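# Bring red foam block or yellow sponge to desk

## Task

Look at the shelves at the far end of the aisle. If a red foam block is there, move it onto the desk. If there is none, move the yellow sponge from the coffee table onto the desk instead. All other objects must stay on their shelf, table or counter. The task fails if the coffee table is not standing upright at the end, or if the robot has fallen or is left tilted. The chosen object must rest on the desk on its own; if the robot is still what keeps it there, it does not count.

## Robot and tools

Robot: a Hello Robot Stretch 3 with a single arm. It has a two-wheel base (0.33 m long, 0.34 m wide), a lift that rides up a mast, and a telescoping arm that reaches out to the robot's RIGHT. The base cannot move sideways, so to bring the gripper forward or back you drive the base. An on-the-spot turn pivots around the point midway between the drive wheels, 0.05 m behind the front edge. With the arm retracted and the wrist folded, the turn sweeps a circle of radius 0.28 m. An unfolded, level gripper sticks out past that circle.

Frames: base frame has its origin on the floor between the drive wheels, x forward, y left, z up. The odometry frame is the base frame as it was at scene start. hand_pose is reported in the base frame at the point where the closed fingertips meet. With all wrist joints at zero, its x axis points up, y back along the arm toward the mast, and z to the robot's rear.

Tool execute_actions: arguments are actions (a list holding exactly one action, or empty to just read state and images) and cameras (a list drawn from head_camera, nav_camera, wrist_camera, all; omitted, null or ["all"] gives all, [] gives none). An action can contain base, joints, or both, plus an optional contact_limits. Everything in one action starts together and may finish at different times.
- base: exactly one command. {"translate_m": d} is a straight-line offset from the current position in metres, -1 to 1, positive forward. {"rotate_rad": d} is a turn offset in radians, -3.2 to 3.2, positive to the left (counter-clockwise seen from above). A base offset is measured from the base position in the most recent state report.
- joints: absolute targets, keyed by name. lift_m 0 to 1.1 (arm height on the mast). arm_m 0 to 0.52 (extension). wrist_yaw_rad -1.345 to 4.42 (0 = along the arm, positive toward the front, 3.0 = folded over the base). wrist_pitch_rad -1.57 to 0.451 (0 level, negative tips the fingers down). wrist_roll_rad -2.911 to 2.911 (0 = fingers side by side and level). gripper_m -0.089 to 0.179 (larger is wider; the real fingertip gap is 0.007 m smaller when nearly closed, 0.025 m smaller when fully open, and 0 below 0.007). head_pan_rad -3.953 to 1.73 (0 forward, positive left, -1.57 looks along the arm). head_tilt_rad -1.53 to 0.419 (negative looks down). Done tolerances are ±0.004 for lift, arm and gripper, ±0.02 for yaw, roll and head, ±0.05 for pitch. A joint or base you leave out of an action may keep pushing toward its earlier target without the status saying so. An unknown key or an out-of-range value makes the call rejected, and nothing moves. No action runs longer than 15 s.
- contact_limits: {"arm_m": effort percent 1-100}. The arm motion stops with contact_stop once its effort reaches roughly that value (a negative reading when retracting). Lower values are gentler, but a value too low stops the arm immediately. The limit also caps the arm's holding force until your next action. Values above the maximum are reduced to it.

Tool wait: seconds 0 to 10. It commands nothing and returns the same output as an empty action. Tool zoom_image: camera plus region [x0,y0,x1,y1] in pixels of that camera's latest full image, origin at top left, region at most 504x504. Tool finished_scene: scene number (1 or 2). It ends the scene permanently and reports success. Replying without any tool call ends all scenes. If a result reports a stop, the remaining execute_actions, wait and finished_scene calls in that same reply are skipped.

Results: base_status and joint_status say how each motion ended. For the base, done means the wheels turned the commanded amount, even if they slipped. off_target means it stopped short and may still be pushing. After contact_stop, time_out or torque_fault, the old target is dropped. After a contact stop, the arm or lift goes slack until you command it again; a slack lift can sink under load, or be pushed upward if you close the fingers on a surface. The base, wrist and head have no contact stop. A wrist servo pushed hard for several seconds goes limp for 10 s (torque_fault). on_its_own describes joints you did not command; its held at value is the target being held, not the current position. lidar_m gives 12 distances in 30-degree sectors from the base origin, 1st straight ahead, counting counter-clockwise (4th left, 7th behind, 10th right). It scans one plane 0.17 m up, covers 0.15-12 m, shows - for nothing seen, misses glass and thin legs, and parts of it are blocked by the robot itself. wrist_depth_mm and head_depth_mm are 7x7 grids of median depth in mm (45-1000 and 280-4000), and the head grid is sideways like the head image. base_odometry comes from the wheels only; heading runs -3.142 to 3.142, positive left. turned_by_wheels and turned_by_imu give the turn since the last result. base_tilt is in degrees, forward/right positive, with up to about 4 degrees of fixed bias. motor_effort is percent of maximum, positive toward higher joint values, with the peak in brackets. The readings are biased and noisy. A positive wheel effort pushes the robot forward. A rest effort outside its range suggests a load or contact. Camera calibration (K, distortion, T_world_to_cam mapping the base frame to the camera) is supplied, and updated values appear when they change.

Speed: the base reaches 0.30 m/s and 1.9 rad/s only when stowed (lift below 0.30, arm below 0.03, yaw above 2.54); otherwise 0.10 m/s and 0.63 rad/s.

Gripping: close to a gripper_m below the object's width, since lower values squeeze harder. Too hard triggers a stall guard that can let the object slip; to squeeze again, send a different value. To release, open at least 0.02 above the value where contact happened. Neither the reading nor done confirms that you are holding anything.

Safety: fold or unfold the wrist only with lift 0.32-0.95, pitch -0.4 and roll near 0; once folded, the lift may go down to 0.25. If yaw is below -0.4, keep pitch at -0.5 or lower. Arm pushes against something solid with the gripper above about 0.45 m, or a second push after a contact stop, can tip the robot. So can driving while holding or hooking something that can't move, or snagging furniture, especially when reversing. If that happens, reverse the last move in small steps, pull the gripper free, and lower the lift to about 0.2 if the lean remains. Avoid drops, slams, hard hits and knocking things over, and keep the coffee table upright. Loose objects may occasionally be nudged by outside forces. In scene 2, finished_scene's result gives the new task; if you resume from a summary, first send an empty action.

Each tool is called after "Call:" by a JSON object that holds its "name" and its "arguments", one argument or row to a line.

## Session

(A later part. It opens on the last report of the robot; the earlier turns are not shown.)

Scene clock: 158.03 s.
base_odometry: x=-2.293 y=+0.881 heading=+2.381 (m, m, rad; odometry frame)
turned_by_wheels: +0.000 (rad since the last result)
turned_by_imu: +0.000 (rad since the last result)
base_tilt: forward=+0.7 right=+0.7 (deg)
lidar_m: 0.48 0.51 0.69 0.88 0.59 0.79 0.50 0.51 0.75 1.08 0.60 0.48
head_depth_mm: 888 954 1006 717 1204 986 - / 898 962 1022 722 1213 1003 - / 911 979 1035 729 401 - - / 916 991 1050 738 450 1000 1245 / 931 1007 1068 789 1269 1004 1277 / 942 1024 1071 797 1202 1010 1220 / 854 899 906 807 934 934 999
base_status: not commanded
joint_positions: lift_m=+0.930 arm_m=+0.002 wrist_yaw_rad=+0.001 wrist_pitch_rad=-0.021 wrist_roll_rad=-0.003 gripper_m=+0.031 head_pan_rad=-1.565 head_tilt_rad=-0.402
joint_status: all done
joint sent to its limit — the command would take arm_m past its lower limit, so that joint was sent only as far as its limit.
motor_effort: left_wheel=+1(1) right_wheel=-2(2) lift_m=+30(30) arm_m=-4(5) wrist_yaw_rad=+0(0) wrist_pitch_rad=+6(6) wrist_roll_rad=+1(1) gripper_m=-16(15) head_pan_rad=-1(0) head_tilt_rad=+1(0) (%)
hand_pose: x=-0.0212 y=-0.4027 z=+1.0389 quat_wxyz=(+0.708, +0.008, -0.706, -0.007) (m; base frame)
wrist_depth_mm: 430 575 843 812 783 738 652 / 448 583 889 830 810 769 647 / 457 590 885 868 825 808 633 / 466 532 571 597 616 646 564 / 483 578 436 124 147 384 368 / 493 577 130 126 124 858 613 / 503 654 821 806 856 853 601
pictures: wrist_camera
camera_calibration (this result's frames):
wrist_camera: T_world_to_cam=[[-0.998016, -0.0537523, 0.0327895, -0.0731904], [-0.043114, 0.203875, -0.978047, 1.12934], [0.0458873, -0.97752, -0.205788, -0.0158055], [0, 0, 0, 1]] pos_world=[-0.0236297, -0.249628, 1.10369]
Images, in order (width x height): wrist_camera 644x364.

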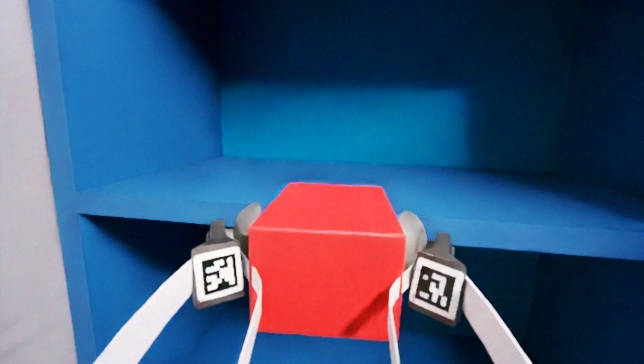

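Call:
{"name": "execute_actions", "arguments": {
  "actions": [
    {"joints":{"wrist_pitch_rad":-0.4,"wrist_yaw_rad":3.0,"lift_m":0.9,"head_pan_rad":0,"head_tilt_rad":-0.6}}
  ],
  "cameras": []
}}

Call:
{"name": "execute_actions", "arguments": {
  "actions": [
    {"base":{"rotate_rad":3.14},"joints":{"lift_m":0.29}}
  ],
  "cameras": ["nav_camera"]
}}

Scene clock: 164.47 s.
base_odometry: x=-2.293 y=+0.881 heading=+2.381 (m, m, rad; odometry frame)
turned_by_wheels: +0.000 (rad since the last result)
turned_by_imu: +0.000 (rad since the last result)
base_tilt: forward=+0.8 right=+0.8 (deg)
lidar_m: 0.47 0.51 0.69 0.88 0.60 0.80 0.50 0.51 0.75 1.08 0.61 0.48
head_depth_mm: 362 401 449 511 592 705 863 / 366 405 456 518 603 720 889 / 370 411 462 527 615 734 911 / 374 415 468 534 625 752 941 / 378 421 474 543 637 769 966 / 382 426 482 553 651 785 994 / 387 432 489 562 662 805 990
base_status: not commanded
joint_positions: lift_m=+0.900 arm_m=+0.002 wrist_yaw_rad=+2.997 wrist_pitch_rad=-0.416 wrist_roll_rad=-0.002 gripper_m=+0.031 head_pan_rad=-0.007 head_tilt_rad=-0.592
joint_status: all done
motor_effort: left_wheel=+2(2) right_wheel=-2(2) lift_m=+18(29) arm_m=-4(4) wrist_yaw_rad=+2(3) wrist_pitch_rad=+5(6) wrist_roll_rad=+1(1) gripper_m=-14(16) head_pan_rad=+2(29) head_tilt_rad=-3(13) (%)
hand_pose: x=+0.0110 y=+0.0753 z=+0.9133 quat_wxyz=(+0.196, +0.700, +0.096, +0.680) (m; base frame)
wrist_depth_mm: 450 - 441 436 433 428 429 / 510 - 972 958 944 811 531 / 553 614 - - - 799 525 / 619 672 942 916 923 802 561 / 713 698 126 124 147 722 582 / 854 782 - 126 124 742 584 / 937 934 997 993 - 794 577
pictures: none
No camera images: the call's "cameras" was empty. Leave "cameras" out to get every camera's image.

Scene clock: 170.83 s.
base_odometry: x=-2.293 y=+0.881 heading=-0.762 (m, m, rad; odometry frame)
turned_by_wheels: +3.140 (rad since the last result)
turned_by_imu: +3.181 (rad since the last result)
base_tilt: forward=+0.7 right=+0.6 (deg)
lidar_m: 0.50 0.51 0.75 1.08 0.60 0.48 0.48 0.51 0.70 0.88 0.60 0.79
head_depth_mm: 3693 3998 2976 2177 1722 1435 1225 / 3710 - 3010 2189 1729 1440 1228 / 3718 - 3027 2194 1756 1454 1227 / 3647 3854 1491 1683 1616 1413 1235 / 1167 1119 843 917 900 854 999 / 1174 1053 518 562 643 777 984 / 395 428 483 556 655 796 1017
base_status: done
joint_positions: lift_m=+0.290 arm_m=+0.002 wrist_yaw_rad=+2.998 wrist_pitch_rad=-0.418 wrist_roll_rad=-0.002 gripper_m=+0.031 head_pan_rad=-0.007 head_tilt_rad=-0.592
joint_status: all done
motor_effort: left_wheel=-1(4) right_wheel=+2(6) lift_m=+18(18) arm_m=-4(4) wrist_yaw_rad=+2(2) wrist_pitch_rad=+5(5) wrist_roll_rad=+1(1) gripper_m=-14(14) head_pan_rad=+3(4) head_tilt_rad=-2(3) (%)
hand_pose: x=+0.0109 y=+0.0751 z=+0.3030 quat_wxyz=(+0.196, +0.700, +0.097, +0.680) (m; base frame)
wrist_depth_mm: 557 - - - - 784 589 / 570 - - - - 791 588 / 562 725 835 831 840 785 583 / 562 713 782 779 776 782 583 / 560 618 125 125 148 625 580 / 506 537 - 126 124 526 519 / 457 - - 129 435 447 447
pictures: nav_camera (sideways: a quarter turn counterclockwise sets it upright)
camera_calibration (this result's frames):
nav_camera: T_world_to_cam=[[0.525388, -0.0327353, 0.850233, -1.06594], [-0.0396941, -0.999115, -0.0139391, 0.0707272], [0.849936, -0.0264258, -0.526223, 0.643515], [0, 0, 0, 1]] pos_world=[0.0158917, 0.0527762, 1.24591]
Images, in order (width x height): nav_camera 672x504.

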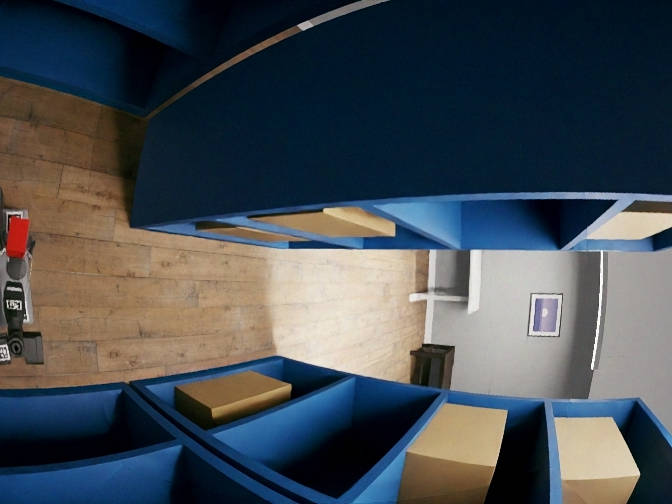

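Call:
{"name": "execute_actions", "arguments": {
  "actions": [
    {"base":{"rotate_rad":-1.3}}
  ],
  "cameras": []
}}

Call:
{"name": "execute_actions", "arguments": {
  "actions": [
    {"base":{"translate_m":0.22}}
  ],
  "cameras": []
}}

Call:
{"name": "execute_actions", "arguments": {
  "actions": [
    {"base":{"rotate_rad":1.25}}
  ],
  "cameras": ["nav_camera"]
}}

Scene clock: 175.97 s.
base_odometry: x=-2.293 y=+0.881 heading=-2.062 (m, m, rad; odometry frame)
turned_by_wheels: -1.300 (rad since the last result)
turned_by_imu: -1.310 (rad since the last result)
base_tilt: forward=+0.9 right=+0.7 (deg)
lidar_m: 0.67 0.59 1.36 0.50 0.60 1.08 0.76 0.52 0.48 0.48 0.61 0.88
head_depth_mm: 710 782 686 506 982 837 760 / 738 815 691 509 1016 841 1087 / 766 847 695 533 1021 846 1127 / 796 882 703 559 1031 850 1164 / 724 779 708 588 973 899 1167 / 613 652 664 699 803 916 1174 / 530 557 589 647 770 1118 1228
base_status: done
joint_positions: lift_m=+0.290 arm_m=+0.002 wrist_yaw_rad=+2.998 wrist_pitch_rad=-0.418 wrist_roll_rad=-0.002 gripper_m=+0.031 head_pan_rad=-0.007 head_tilt_rad=-0.593
joint_status: not commanded
motor_effort: left_wheel=+1(10) right_wheel=-2(9) lift_m=+18(19) arm_m=-4(4) wrist_yaw_rad=+2(2) wrist_pitch_rad=+5(5) wrist_roll_rad=+1(1) gripper_m=-14(15) head_pan_rad=+2(3) head_tilt_rad=-2(2) (%)
hand_pose: x=+0.0109 y=+0.0751 z=+0.3030 quat_wxyz=(+0.196, +0.700, +0.097, +0.680) (m; base frame)
wrist_depth_mm: 600 - 537 746 - - - / 649 - 588 819 - - 875 / 738 739 647 837 - - 846 / 668 742 709 666 772 787 731 / 607 626 126 124 147 630 625 / 516 536 - 126 124 524 519 / 456 - - 129 435 446 451
pictures: none
No camera images: the call's "cameras" was empty. Leave "cameras" out to get every camera's image.

Scene clock: 178.17 s.
base_odometry: x=-2.397 y=+0.687 heading=-2.062 (m, m, rad; odometry frame)
turned_by_wheels: +0.000 (rad since the last result)
turned_by_imu: +0.000 (rad since the last result)
base_tilt: forward=+0.7 right=+0.7 (deg)
lidar_m: 0.52 0.40 0.66 0.77 0.77 0.89 0.92 0.61 0.56 0.56 0.65 0.68
head_depth_mm: 538 592 636 504 401 333 686 / 557 615 657 509 403 334 704 / 578 640 681 512 405 344 722 / 602 670 703 516 408 357 723 / 565 607 640 519 409 787 727 / 478 507 542 524 412 653 703 / 414 436 461 481 415 552 644
base_status: done
joint_positions: lift_m=+0.290 arm_m=+0.002 wrist_yaw_rad=+2.998 wrist_pitch_rad=-0.418 wrist_roll_rad=-0.002 gripper_m=+0.031 head_pan_rad=-0.007 head_tilt_rad=-0.593
joint_status: not commanded
motor_effort: left_wheel=+1(9) right_wheel=-3(6) lift_m=+18(18) arm_m=-4(4) wrist_yaw_rad=+2(2) wrist_pitch_rad=+5(5) wrist_roll_rad=+1(1) gripper_m=-15(14) head_pan_rad=+2(2) head_tilt_rad=-2(2) (%)
hand_pose: x=+0.0108 y=+0.0752 z=+0.3030 quat_wxyz=(+0.196, +0.700, +0.097, +0.680) (m; base frame)
wrist_depth_mm: 539 - 760 - - - 602 / 609 - 847 - - - 517 / 693 636 867 - - 860 527 / 744 705 780 781 784 711 402 / 623 620 125 124 147 605 385 / 519 535 - 127 124 519 411 / 456 - - 129 439 449 376
pictures: none
No camera images: the call's "cameras" was empty. Leave "cameras" out to get every camera's image.

Scene clock: 180.13 s.
base_odometry: x=-2.397 y=+0.687 heading=-0.812 (m, m, rad; odometry frame)
turned_by_wheels: +1.250 (rad since the last result)
turned_by_imu: +1.259 (rad since the last result)
base_tilt: forward=+0.7 right=+0.7 (deg)
lidar_m: 1.28 0.54 0.59 1.28 0.74 0.57 0.56 0.56 0.69 0.68 0.43 0.40
head_depth_mm: 1045 1039 1304 1271 1039 1016 1085 / 3657 - 2857 2051 1654 1412 1224 / 3642 - 3018 2210 1745 1445 1232 / 3666 - 3040 2219 1754 1452 1236 / 3682 - 3059 2237 1732 1456 1243 / 3657 - 1410 1442 1383 1358 1224 / 1085 1148 1318 996 1001 1133 1171
base_status: done
joint_positions: lift_m=+0.290 arm_m=+0.002 wrist_yaw_rad=+2.998 wrist_pitch_rad=-0.418 wrist_roll_rad=-0.002 gripper_m=+0.031 head_pan_rad=-0.007 head_tilt_rad=-0.593
joint_status: not commanded
motor_effort: left_wheel=+0(6) right_wheel=+1(11) lift_m=+18(19) arm_m=-4(4) wrist_yaw_rad=+2(2) wrist_pitch_rad=+5(5) wrist_roll_rad=+1(1) gripper_m=-14(14) head_pan_rad=+3(1) head_tilt_rad=-3(2) (%)
hand_pose: x=+0.0108 y=+0.0752 z=+0.3030 quat_wxyz=(+0.196, +0.700, +0.097, +0.680) (m; base frame)
wrist_depth_mm: 720 - - - - 676 454 / 712 - - - - 678 454 / 687 893 971 970 962 679 503 / 691 779 809 778 780 679 578 / 614 620 126 124 147 598 581 / 518 543 - 126 124 520 521 / 457 - - 129 435 446 445
pictures: nav_camera (sideways: a quarter turn counterclockwise sets it upright)
camera_calibration (this result's frames):
nav_camera: T_world_to_cam=[[0.526335, -0.0327188, 0.849648, -1.06518], [-0.0396657, -0.999116, -0.0139027, 0.0706796], [0.849352, -0.0263844, -0.527168, 0.644748], [0, 0, 0, 1]] pos_world=[0.0158272, 0.0527771, 1.2459]
Images, in order (width x height): nav_camera 672x504.

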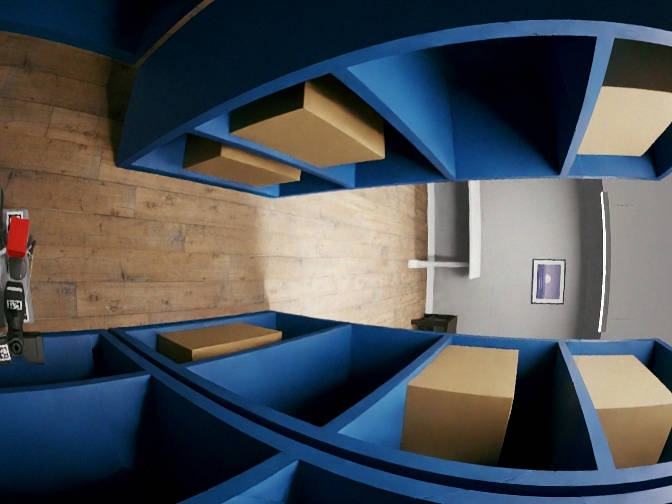

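Centered.

Call:
{"name": "execute_actions", "arguments": {
  "actions": [
    {"base":{"translate_m":0.6}}
  ],
  "cameras": ["nav_camera"]
}}

Scene clock: 184.80 s.
base_odometry: x=-1.984 y=+0.252 heading=-0.812 (m, m, rad; odometry frame)
turned_by_wheels: +0.000 (rad since the last result)
turned_by_imu: -0.001 (rad since the last result)
base_tilt: forward=+0.7 right=+0.8 (deg)
lidar_m: 3.53 0.47 0.36 0.36 0.45 1.18 1.14 0.36 0.32 0.29 0.31 0.45
head_depth_mm: 3143 3288 2959 2181 1729 1128 1175 / 3167 3532 2987 2204 1738 1431 1228 / 3108 3461 3059 2217 1741 1446 1229 / 3115 3544 3039 2245 1757 1451 1237 / 3184 3588 3084 2251 1772 1466 1245 / 3223 3570 3128 2273 1772 1263 1197 / 3251 3581 3144 2034 950 911 936
base_status: done
joint_positions: lift_m=+0.290 arm_m=+0.002 wrist_yaw_rad=+2.998 wrist_pitch_rad=-0.418 wrist_roll_rad=-0.002 gripper_m=+0.031 head_pan_rad=-0.007 head_tilt_rad=-0.594
joint_status: not commanded
motor_effort: left_wheel=+0(7) right_wheel=+1(10) lift_m=+19(18) arm_m=-4(4) wrist_yaw_rad=+2(1) wrist_pitch_rad=+6(5) wrist_roll_rad=+1(1) gripper_m=-14(15) head_pan_rad=+4(2) head_tilt_rad=-2(2) (%)
hand_pose: x=+0.0108 y=+0.0752 z=+0.3030 quat_wxyz=(+0.196, +0.700, +0.097, +0.680) (m; base frame)
wrist_depth_mm: - - 737 763 489 498 499 / - - 797 839 399 402 402 / 917 927 790 785 437 443 442 / 775 777 648 637 483 489 493 / 613 628 126 124 148 534 532 / 517 534 - 126 124 521 520 / 459 - - 129 433 450 446
pictures: nav_camera (sideways: a quarter turn counterclockwise sets it upright)
camera_calibration (this result's frames):
nav_camera: T_world_to_cam=[[0.526446, -0.0327133, 0.849579, -1.06509], [-0.0396557, -0.999117, -0.0138984, 0.070674], [0.849283, -0.0263739, -0.527279, 0.644892], [0, 0, 0, 1]] pos_world=[0.0158192, 0.0527773, 1.2459]
Images, in order (width x height): nav_camera 672x504.

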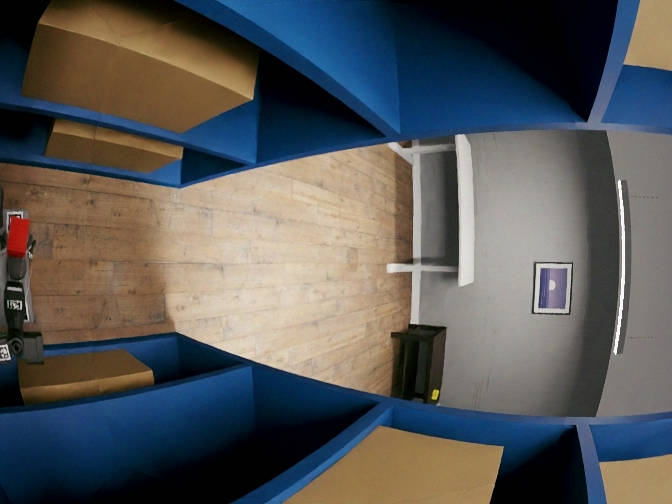

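Call:
{"name": "execute_actions", "arguments": {
  "actions": [
    {"base":{"translate_m":1.0}}
  ],
  "cameras": []
}}

Call:
{"name": "execute_actions", "arguments": {
  "actions": [
    {"base":{"translate_m":1.0}}
  ],
  "cameras": ["nav_camera"]
}}

Scene clock: 191.47 s.
base_odometry: x=-1.296 y=-0.474 heading=-0.812 (m, m, rad; odometry frame)
turned_by_wheels: +0.000 (rad since the last result)
turned_by_imu: -0.002 (rad since the last result)
base_tilt: forward=+0.7 right=+0.7 (deg)
lidar_m: 2.16 2.41 1.86 1.83 0.39 0.40 1.22 0.46 0.45 1.91 2.03 2.14
head_depth_mm: 2234 2469 2688 2193 1722 1429 1223 / 2232 2448 2693 2202 1737 1440 1229 / 2262 2228 2732 2197 1748 1445 1226 / 2261 2269 2781 2233 1761 1447 1235 / 2294 2326 2788 2240 1776 1456 1244 / 2298 2352 2813 2264 1771 1466 1245 / 2296 2394 2828 2274 1794 1473 1248
base_status: done
joint_positions: lift_m=+0.290 arm_m=+0.002 wrist_yaw_rad=+2.998 wrist_pitch_rad=-0.418 wrist_roll_rad=-0.002 gripper_m=+0.031 head_pan_rad=-0.007 head_tilt_rad=-0.594
joint_status: not commanded
motor_effort: left_wheel=+0(7) right_wheel=+0(9) lift_m=+18(19) arm_m=-4(4) wrist_yaw_rad=+2(1) wrist_pitch_rad=+5(5) wrist_roll_rad=+1(1) gripper_m=-15(14) head_pan_rad=+3(2) head_tilt_rad=-2(2) (%)
hand_pose: x=+0.0108 y=+0.0752 z=+0.3030 quat_wxyz=(+0.196, +0.700, +0.097, +0.680) (m; base frame)
wrist_depth_mm: 377 - - - - - - / 378 - - - - - - / 379 477 - - - - - / 377 512 793 777 774 778 775 / 424 512 126 124 147 628 629 / 460 500 - 126 124 525 521 / 455 - - 129 436 447 448
pictures: none
No camera images: the call's "cameras" was empty. Leave "cameras" out to get every camera's image.

Scene clock: 196.50 s.
base_odometry: x=-0.608 y=-1.200 heading=-0.812 (m, m, rad; odometry frame)
turned_by_wheels: +0.000 (rad since the last result)
turned_by_imu: -0.002 (rad since the last result)
base_tilt: forward=+0.7 right=+0.7 (deg)
lidar_m: 1.17 1.57 1.79 1.74 1.87 1.32 1.30 1.37 2.03 1.98 1.94 1.29
head_depth_mm: 1353 1500 1613 1083 1731 1428 1221 / 1356 1497 1311 1082 1686 1435 1225 / 1363 1515 1320 1097 1751 1443 1232 / 1379 1528 1332 1106 1757 1455 1239 / 1378 1533 1347 1114 1757 1456 1242 / 1389 1547 1356 1122 1779 1474 1250 / 1394 1558 1374 1133 1790 1469 1250
base_status: done
joint_positions: lift_m=+0.290 arm_m=+0.002 wrist_yaw_rad=+2.998 wrist_pitch_rad=-0.418 wrist_roll_rad=-0.002 gripper_m=+0.031 head_pan_rad=-0.007 head_tilt_rad=-0.594
joint_status: not commanded
motor_effort: left_wheel=+0(7) right_wheel=+0(9) lift_m=+19(18) arm_m=-4(4) wrist_yaw_rad=+2(1) wrist_pitch_rad=+5(5) wrist_roll_rad=+1(1) gripper_m=-15(16) head_pan_rad=+2(2) head_tilt_rad=-2(2) (%)
hand_pose: x=+0.0108 y=+0.0752 z=+0.3030 quat_wxyz=(+0.196, +0.700, +0.097, +0.680) (m; base frame)
wrist_depth_mm: - - - - - - - / - - - - - - - / - - - - - - - / 767 783 800 789 767 778 792 / 620 625 126 124 148 627 627 / 518 542 - 127 124 521 524 / 457 - - 129 434 449 445
pictures: nav_camera (sideways: a quarter turn counterclockwise sets it upright)
camera_calibration (this result's frames):
nav_camera: T_world_to_cam=[[0.526531, -0.0327076, 0.849527, -1.06502], [-0.0396452, -0.999117, -0.0138952, 0.0706697], [0.849231, -0.0263634, -0.527363, 0.645002], [0, 0, 0, 1]] pos_world=[0.0158131, 0.0527774, 1.2459]
Images, in order (width x height): nav_camera 672x504.

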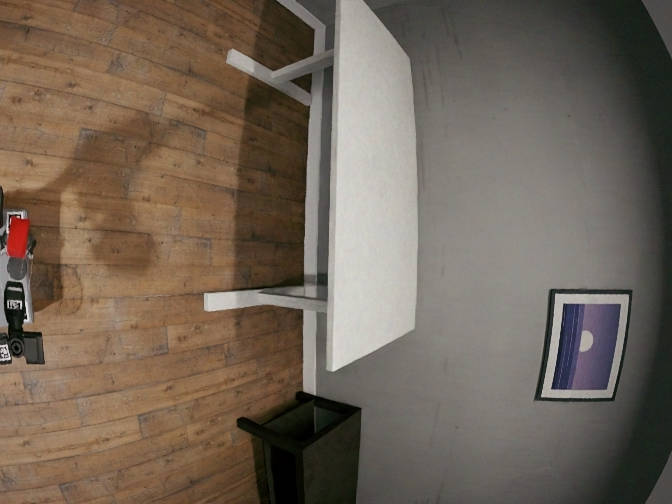

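Call:
{"name": "execute_actions", "arguments": {
  "actions": [
    {"base":{"translate_m":0.4}}
  ],
  "cameras": []
}}

Call:
{"name": "execute_actions", "arguments": {
  "actions": [
    {"base":{"rotate_rad":1.65},"joints":{"lift_m":0.9,"head_pan_rad":-1.57,"head_tilt_rad":-0.7}}
  ],
  "cameras": []
}}

Call:
{"name": "execute_actions", "arguments": {
  "actions": [
    {"joints":{"wrist_yaw_rad":0,"wrist_pitch_rad":-0.4}}
  ],
  "cameras": ["head_camera","nav_camera"]
}}

Scene clock: 203.10 s.
base_odometry: x=-0.332 y=-1.490 heading=-0.812 (m, m, rad; odometry frame)
turned_by_wheels: +0.000 (rad since the last result)
turned_by_imu: -0.001 (rad since the last result)
base_tilt: forward=+0.8 right=+0.7 (deg)
lidar_m: 0.82 1.27 1.29 1.72 1.80 1.72 1.70 1.78 2.05 2.01 1.04 0.78
head_depth_mm: 994 1107 1209 955 761 681 1222 / 1003 1111 1210 965 763 683 1205 / 1006 1121 1223 973 769 685 1233 / 1016 1130 1227 979 774 691 1244 / 1023 1138 1235 986 777 693 1246 / 1031 1140 1246 996 780 1354 1246 / 1033 1148 1255 1002 785 1364 1244
base_status: done
joint_positions: lift_m=+0.290 arm_m=+0.002 wrist_yaw_rad=+2.998 wrist_pitch_rad=-0.418 wrist_roll_rad=-0.002 gripper_m=+0.031 head_pan_rad=-0.007 head_tilt_rad=-0.594
joint_status: not commanded
motor_effort: left_wheel=+0(8) right_wheel=+0(8) lift_m=+18(18) arm_m=-4(4) wrist_yaw_rad=+1(2) wrist_pitch_rad=+5(5) wrist_roll_rad=+1(1) gripper_m=-14(15) head_pan_rad=+2(2) head_tilt_rad=-1(1) (%)
hand_pose: x=+0.0108 y=+0.0752 z=+0.3030 quat_wxyz=(+0.196, +0.700, +0.097, +0.680) (m; base frame)
wrist_depth_mm: - - - - - - - / - - - - - - - / - - - - - - - / 773 770 799 775 777 783 779 / 622 621 125 124 147 624 621 / 519 539 - 126 124 520 528 / 461 - - 129 436 442 451
pictures: none
No camera images: the call's "cameras" was empty. Leave "cameras" out to get every camera's image.

Scene clock: 209.47 s.
base_odometry: x=-0.332 y=-1.490 heading=+0.838 (m, m, rad; odometry frame)
turned_by_wheels: +1.650 (rad since the last result)
turned_by_imu: +1.671 (rad since the last result)
base_tilt: forward=+0.8 right=+0.7 (deg)
lidar_m: 1.72 1.90 1.70 1.69 1.84 2.03 1.79 1.04 0.78 1.20 1.28 1.29
head_depth_mm: 1004 1130 1072 842 733 - 1133 / 1021 1145 1077 845 714 - 1135 / 1034 1169 1089 852 720 - - / 1052 1192 1097 860 715 - 1144 / 1069 1213 1109 866 730 - 1155 / 1087 1229 1119 873 752 1381 1194 / 1098 1249 1127 877 756 1380 1200
base_status: done
joint_positions: lift_m=+0.900 arm_m=+0.002 wrist_yaw_rad=+2.998 wrist_pitch_rad=-0.418 wrist_roll_rad=-0.002 gripper_m=+0.031 head_pan_rad=-1.563 head_tilt_rad=-0.691
joint_status: all done
motor_effort: left_wheel=-1(6) right_wheel=+1(9) lift_m=+29(30) arm_m=-4(4) wrist_yaw_rad=+2(2) wrist_pitch_rad=+5(5) wrist_roll_rad=+1(1) gripper_m=-14(15) head_pan_rad=-2(29) head_tilt_rad=-2(11) (%)
hand_pose: x=+0.0108 y=+0.0751 z=+0.9123 quat_wxyz=(+0.196, +0.700, +0.097, +0.680) (m; base frame)
wrist_depth_mm: - - - - - - - / - - - - - - - / - - - - - - - / - - - - - - - / - - 126 125 148 - - / - - 129 126 124 - - / - - - - - - -
pictures: none
No camera images: the call's "cameras" was empty. Leave "cameras" out to get every camera's image.

Scene clock: 211.97 s.
base_odometry: x=-0.332 y=-1.490 heading=+0.838 (m, m, rad; odometry frame)
turned_by_wheels: +0.000 (rad since the last result)
turned_by_imu: +0.000 (rad since the last result)
base_tilt: forward=+0.7 right=+0.8 (deg)
lidar_m: 1.72 1.90 1.70 1.69 1.84 2.03 1.79 1.04 0.78 1.20 1.29 1.29
head_depth_mm: 1004 1130 1071 842 731 - - / 1019 1148 1079 849 715 - - / 1039 1165 1091 852 - - - / 1048 1189 1099 861 708 1344 1181 / 1067 1209 1108 865 731 1372 1193 / 1082 1234 1118 874 755 1371 1201 / 1102 1252 1128 877 757 1382 1201
base_status: not commanded
joint_positions: lift_m=+0.900 arm_m=+0.002 wrist_yaw_rad=+0.003 wrist_pitch_rad=-0.418 wrist_roll_rad=-0.002 gripper_m=+0.031 head_pan_rad=-1.563 head_tilt_rad=-0.691
joint_status: all done
motor_effort: left_wheel=-1(1) right_wheel=+1(1) lift_m=+29(30) arm_m=-4(4) wrist_yaw_rad=-2(3) wrist_pitch_rad=+5(5) wrist_roll_rad=+1(1) gripper_m=-15(14) head_pan_rad=-2(3) head_tilt_rad=-3(2) (%)
hand_pose: x=-0.0209 y=-0.3713 z=+0.9123 quat_wxyz=(+0.693, +0.148, -0.691, -0.146) (m; base frame)
wrist_depth_mm: - - 974 923 861 820 790 / - - 997 979 916 897 843 / 742 736 748 743 758 755 915 / 566 569 568 569 570 571 969 / 455 455 435 124 147 458 479 / 402 382 130 126 124 386 383 / - - - 321 318 329 328
pictures: head_camera (sideways: a quarter turn clockwise sets it upright), nav_camera (sideways: a quarter turn counterclockwise sets it upright)
camera_calibration (this result's frames):
head_camera: T_world_to_cam=[[0.00754284, 0.655264, -0.755362, 1.0058], [0.999346, 0.0217745, 0.0288682, -0.0367576], [0.0353639, -0.755086, -0.654671, 0.810033], [0, 0, 0, 1]] pos_world=[0.000501092, -0.0466206, 1.29111]
nav_camera: T_world_to_cam=[[-0.0242986, -0.607334, 0.794075, -0.989366], [-0.999603, 0.026089, -0.0106341, 0.0722783], [-0.0142582, -0.794018, -0.607727, 0.754823], [0, 0, 0, 1]] pos_world=[0.0589718, -0.00341858, 1.24513]
Images, in order (width x height): head_camera 896x504, nav_camera 672x504.

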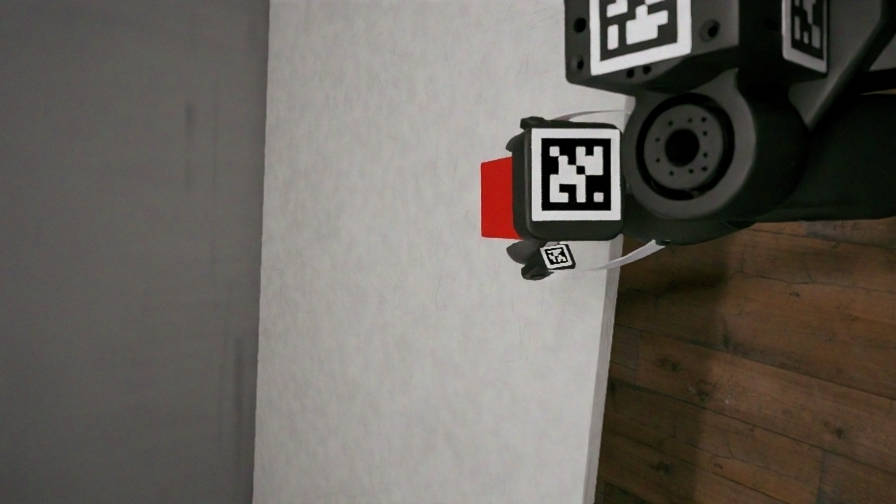

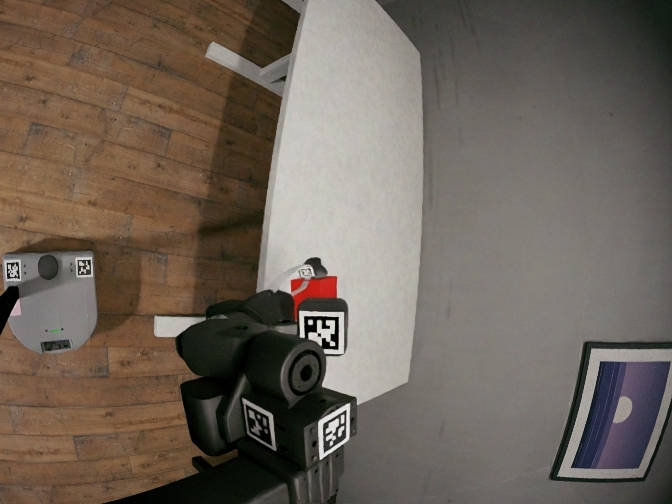

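Call:
{"name": "execute_actions", "arguments": {
  "actions": [
    {"joints":{"arm_m":0.3,"wrist_pitch_rad":0,"lift_m":0.75}}
  ],
  "cameras": []
}}

Call:
{"name": "execute_actions", "arguments": {
  "actions": [
    {"joints":{"lift_m":0.67}}
  ],
  "cameras": ["wrist_camera","nav_camera"]
}}

Scene clock: 218.50 s.
base_odometry: x=-0.332 y=-1.490 heading=+0.838 (m, m, rad; odometry frame)
turned_by_wheels: +0.000 (rad since the last result)
turned_by_imu: +0.000 (rad since the last result)
base_tilt: forward=+0.7 right=+0.8 (deg)
lidar_m: 1.72 1.90 1.70 1.70 1.84 2.03 1.80 1.04 0.78 1.20 1.29 1.29
head_depth_mm: 1008 1129 1069 866 - - 1127 / 1019 1144 1083 - 681 1322 1165 / 1034 1167 1129 - 700 1365 1182 / 1052 1187 1123 837 722 1366 1182 / 1067 1208 1112 862 730 1376 1188 / 1087 1226 1114 872 752 1380 1195 / 1102 1246 1129 878 757 1387 1197
base_status: not commanded
joint_positions: lift_m=+0.750 arm_m=+0.300 wrist_yaw_rad=+0.001 wrist_pitch_rad=-0.025 wrist_roll_rad=-0.002 gripper_m=+0.031 head_pan_rad=-1.563 head_tilt_rad=-0.691
joint_status: all done
motor_effort: left_wheel=-1(1) right_wheel=+1(1) lift_m=+19(26) arm_m=+3(6) wrist_yaw_rad=-1(2) wrist_pitch_rad=+7(8) wrist_roll_rad=+1(1) gripper_m=-15(15) head_pan_rad=-2(2) head_tilt_rad=-3(2) (%)
hand_pose: x=-0.0211 y=-0.7002 z=+0.8585 quat_wxyz=(+0.708, +0.010, -0.706, -0.009) (m; base frame)
wrist_depth_mm: 765 718 681 648 615 583 553 / 797 753 702 664 627 608 575 / 828 774 722 685 651 614 588 / 845 803 755 685 668 635 600 / 550 557 501 124 147 601 604 / 383 388 130 126 124 413 415 / 295 300 301 278 294 311 314
pictures: none
No camera images: the call's "cameras" was empty. Leave "cameras" out to get every camera's image.

Scene clock: 220.07 s.
base_odometry: x=-0.332 y=-1.490 heading=+0.838 (m, m, rad; odometry frame)
turned_by_wheels: +0.000 (rad since the last result)
turned_by_imu: +0.000 (rad since the last result)
base_tilt: forward=+0.8 right=+0.6 (deg)
lidar_m: 1.72 1.90 1.70 1.70 1.84 2.02 1.79 1.04 0.78 1.20 1.29 1.29
head_depth_mm: 1003 1130 1072 841 697 1346 - / 1021 1155 1075 875 - 1336 1155 / 1035 1170 1089 867 674 1358 1186 / 1050 1191 1094 832 725 1367 1184 / 1063 1203 1110 867 727 1375 1190 / 1089 1227 1116 870 749 1377 1189 / 1098 1250 1125 876 756 1387 1196
base_status: not commanded
joint_positions: lift_m=+0.670 arm_m=+0.300 wrist_yaw_rad=+0.001 wrist_pitch_rad=-0.025 wrist_roll_rad=-0.002 gripper_m=+0.031 head_pan_rad=-1.563 head_tilt_rad=-0.691
joint_status: all done
motor_effort: left_wheel=-1(1) right_wheel=+1(1) lift_m=+17(16) arm_m=+4(3) wrist_yaw_rad=+0(1) wrist_pitch_rad=+7(7) wrist_roll_rad=+1(1) gripper_m=-15(13) head_pan_rad=-2(4) head_tilt_rad=-3(3) (%)
hand_pose: x=-0.0211 y=-0.7002 z=+0.7785 quat_wxyz=(+0.708, +0.010, -0.706, -0.009) (m; base frame)
wrist_depth_mm: 767 717 678 641 613 586 554 / 800 746 700 675 629 600 569 / 816 768 732 682 648 620 577 / 561 590 607 625 649 619 594 / 330 335 300 125 148 361 366 / 231 235 130 126 124 247 249 / 178 180 181 167 176 187 188
pictures: nav_camera (sideways: a quarter turn counterclockwise sets it upright), wrist_camera
camera_calibration (this result's frames):
nav_camera: T_world_to_cam=[[-0.0243872, -0.60733, 0.794075, -0.989366], [-0.999599, 0.0262348, -0.0106341, 0.0722783], [-0.014374, -0.794016, -0.607727, 0.754823], [0, 0, 0, 1]] pos_world=[0.0589713, -0.00342631, 1.24513]
wrist_camera: T_world_to_cam=[[-0.998031, -0.0541323, 0.0316905, -0.0799873], [-0.0422965, 0.207689, -0.97728, 0.937392], [0.0463206, -0.976696, -0.20957, -0.356758], [0, 0, 0, 1]] pos_world=[-0.0236562, -0.54746, 0.843863]
Images, in order (width x height): nav_camera 672x504, wrist_camera 644x364.

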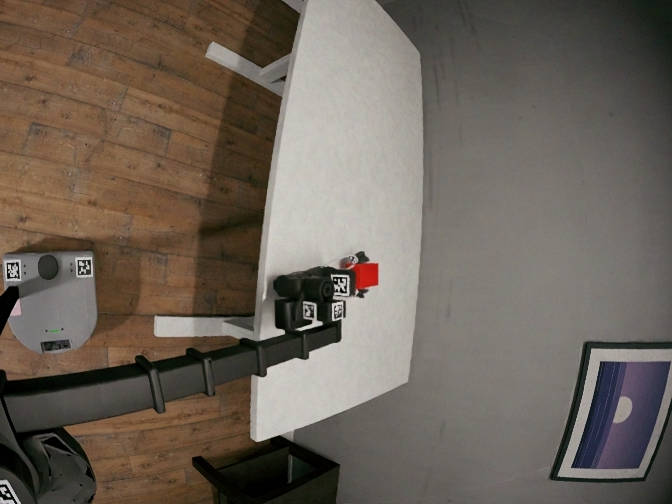

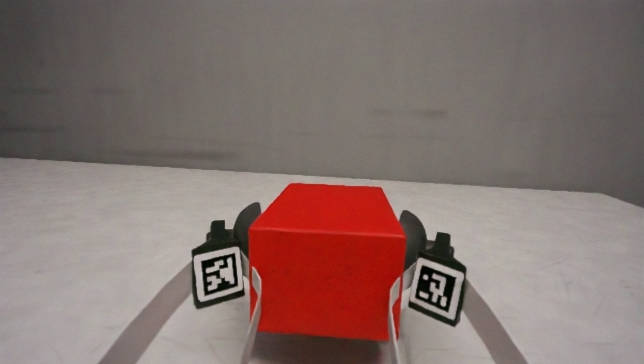

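Call:
{"name": "execute_actions", "arguments": {
  "actions": [
    {"joints":{"lift_m":0.64}}
  ],
  "cameras": []
}}

Call:
{"name": "execute_actions", "arguments": {
  "actions": [
    {"joints":{"gripper_m":0.14}}
  ],
  "cameras": []
}}

Call:
{"name": "execute_actions", "arguments": {
  "actions": [
    {"joints":{"arm_m":0.05,"lift_m":0.72}}
  ],
  "cameras": ["wrist_camera"]
}}

Scene clock: 223.73 s.
base_odometry: x=-0.332 y=-1.490 heading=+0.838 (m, m, rad; odometry frame)
turned_by_wheels: +0.000 (rad since the last result)
turned_by_imu: +0.001 (rad since the last result)
base_tilt: forward=+0.8 right=+0.7 (deg)
lidar_m: 1.72 1.90 1.70 1.69 1.85 2.02 1.79 1.03 0.78 1.20 1.29 1.30
head_depth_mm: 1009 1136 1069 844 693 1351 - / 1020 1143 1079 875 - 1327 1165 / 1036 1169 1086 850 677 1362 1179 / 1056 1189 1096 836 725 1365 1179 / 1067 1212 1109 864 730 1371 1191 / 1082 1228 1113 870 751 1382 1192 / 1103 1255 1126 877 758 1380 1196
base_status: not commanded
joint_positions: lift_m=+0.650 arm_m=+0.300 wrist_yaw_rad=+0.000 wrist_pitch_rad=+0.001 wrist_roll_rad=-0.013 gripper_m=+0.031 head_pan_rad=-1.563 head_tilt_rad=-0.692
joint_status: lift_m contact_stop (moved -0.021 of -0.030)
on_its_own: lift_m is slack since a contact_stop, until your next command for it (your +0.640 is given up)
motor_effort: left_wheel=+0(1) right_wheel=+0(1) lift_m=+24(21) arm_m=+4(3) wrist_yaw_rad=+0(1) wrist_pitch_rad=+0(7) wrist_roll_rad=+5(6) gripper_m=-16(14) head_pan_rad=-2(2) head_tilt_rad=-2(2) (%)
hand_pose: x=-0.0214 y=-0.7009 z=+0.7646 quat_wxyz=(+0.712, +0.000, -0.702, +0.000) (m; base frame)
wrist_depth_mm: 780 724 691 652 621 586 563 / 789 749 696 674 637 604 575 / 797 780 731 694 645 619 585 / 530 565 595 627 657 619 600 / 297 306 272 124 147 344 358 / 205 210 130 126 124 229 232 / 157 160 161 149 159 170 172
pictures: none
No camera images: the call's "cameras" was empty. Leave "cameras" out to get every camera's image.

not run: a stop came earlier in this reply.

not run: a stop came earlier in this reply.

Contact with the desk.

Call:
{"name": "execute_actions", "arguments": {
  "actions": [
    {"joints":{"gripper_m":0.14,"lift_m":0.655}}
  ],
  "cameras": []
}}

Call:
{"name": "execute_actions", "arguments": {
  "actions": [
    {"joints":{"arm_m":0.05,"lift_m":0.72}}
  ],
  "cameras": ["wrist_camera"]
}}

Scene clock: 227.20 s.
base_odometry: x=-0.332 y=-1.490 heading=+0.838 (m, m, rad; odometry frame)
turned_by_wheels: +0.000 (rad since the last result)
turned_by_imu: +0.000 (rad since the last result)
base_tilt: forward=+0.7 right=+0.7 (deg)
lidar_m: 1.72 1.90 1.70 1.70 1.84 2.02 1.79 1.04 0.78 1.20 1.29 1.29
head_depth_mm: 1005 1131 1070 840 695 1340 - / 1021 1147 1080 874 - 1341 1161 / 1036 1166 1082 852 673 1360 1180 / 1049 1189 1093 848 724 1361 1182 / 1063 1205 1105 866 730 1371 1189 / 1083 1231 1115 870 754 1374 1197 / 1101 1249 1126 875 758 1385 1201
base_status: not commanded
joint_positions: lift_m=+0.655 arm_m=+0.300 wrist_yaw_rad=+0.000 wrist_pitch_rad=-0.019 wrist_roll_rad=-0.004 gripper_m=+0.140 head_pan_rad=-1.563 head_tilt_rad=-0.692
joint_status: all done
motor_effort: left_wheel=+0(1) right_wheel=+0(0) lift_m=+30(35) arm_m=+3(4) wrist_yaw_rad=+1(1) wrist_pitch_rad=+6(7) wrist_roll_rad=+2(5) gripper_m=+0(82) head_pan_rad=-2(2) head_tilt_rad=-2(3) (%)
hand_pose: x=-0.0215 y=-0.7004 z=+0.7644 quat_wxyz=(+0.709, +0.007, -0.705, -0.007) (m; base frame)
wrist_depth_mm: 765 731 683 647 613 586 553 / 792 735 702 667 635 600 577 / 815 782 732 680 643 615 590 / 507 524 546 569 584 611 596 / 291 321 304 179 313 352 329 / 210 - 198 129 193 - 222 / - 158 153 131 150 158 168
pictures: none
No camera images: the call's "cameras" was empty. Leave "cameras" out to get every camera's image.

Scene clock: 230.27 s.
base_odometry: x=-0.332 y=-1.490 heading=+0.838 (m, m, rad; odometry frame)
turned_by_wheels: +0.000 (rad since the last result)
turned_by_imu: +0.000 (rad since the last result)
base_tilt: forward=+0.8 right=+0.8 (deg)
lidar_m: 1.72 1.90 1.70 1.70 1.85 2.02 1.79 1.04 0.78 1.20 1.28 1.30
head_depth_mm: 1006 1133 1071 841 695 1378 - / 1023 1146 1083 846 697 1378 - / 1033 1165 1091 831 717 - - / 1055 1190 1095 839 722 1339 1183 / 1073 1212 1112 868 730 1362 1190 / 1086 1232 1112 871 752 1372 1203 / 1105 1252 1124 877 756 1384 1204
base_status: not commanded
joint_positions: lift_m=+0.720 arm_m=+0.050 wrist_yaw_rad=+0.000 wrist_pitch_rad=-0.019 wrist_roll_rad=-0.003 gripper_m=+0.140 head_pan_rad=-1.563 head_tilt_rad=-0.692
joint_status: all done
motor_effort: left_wheel=+0(0) right_wheel=+0(0) lift_m=+30(30) arm_m=-4(6) wrist_yaw_rad=+1(1) wrist_pitch_rad=+6(6) wrist_roll_rad=+1(1) gripper_m=+0(2) head_pan_rad=-1(2) head_tilt_rad=-2(2) (%)
hand_pose: x=-0.0215 y=-0.4510 z=+0.8294 quat_wxyz=(+0.708, +0.007, -0.706, -0.007) (m; base frame)
wrist_depth_mm: - - 936 885 857 807 777 / - - 968 918 873 833 796 / - - - 945 895 843 800 / 834 878 892 950 900 863 819 / 478 529 496 422 518 576 825 / 349 - 339 346 352 - 359 / - 257 260 262 265 257 272
pictures: wrist_camera
camera_calibration (this result's frames):
wrist_camera: T_world_to_cam=[[-0.998058, -0.0525719, 0.0334141, -0.0691943], [-0.0434153, 0.202402, -0.97834, 0.933763], [0.0446701, -0.97789, -0.204291, -0.107607], [0, 0, 0, 1]] pos_world=[-0.0237135, -0.29786, 0.893866]
Images, in order (width x height): wrist_camera 644x364.

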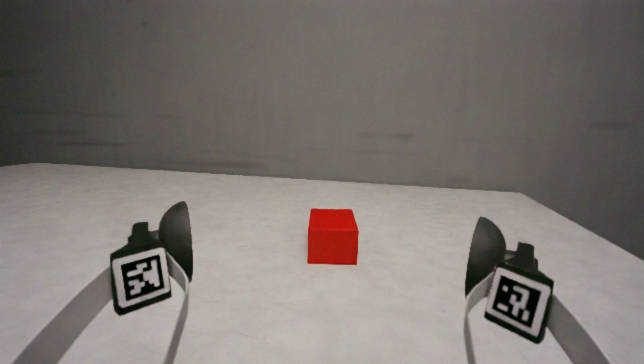

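Call:
{"name": "finished_scene", "arguments": {
  "scene": 1
}}

The scene is finished: the task was done.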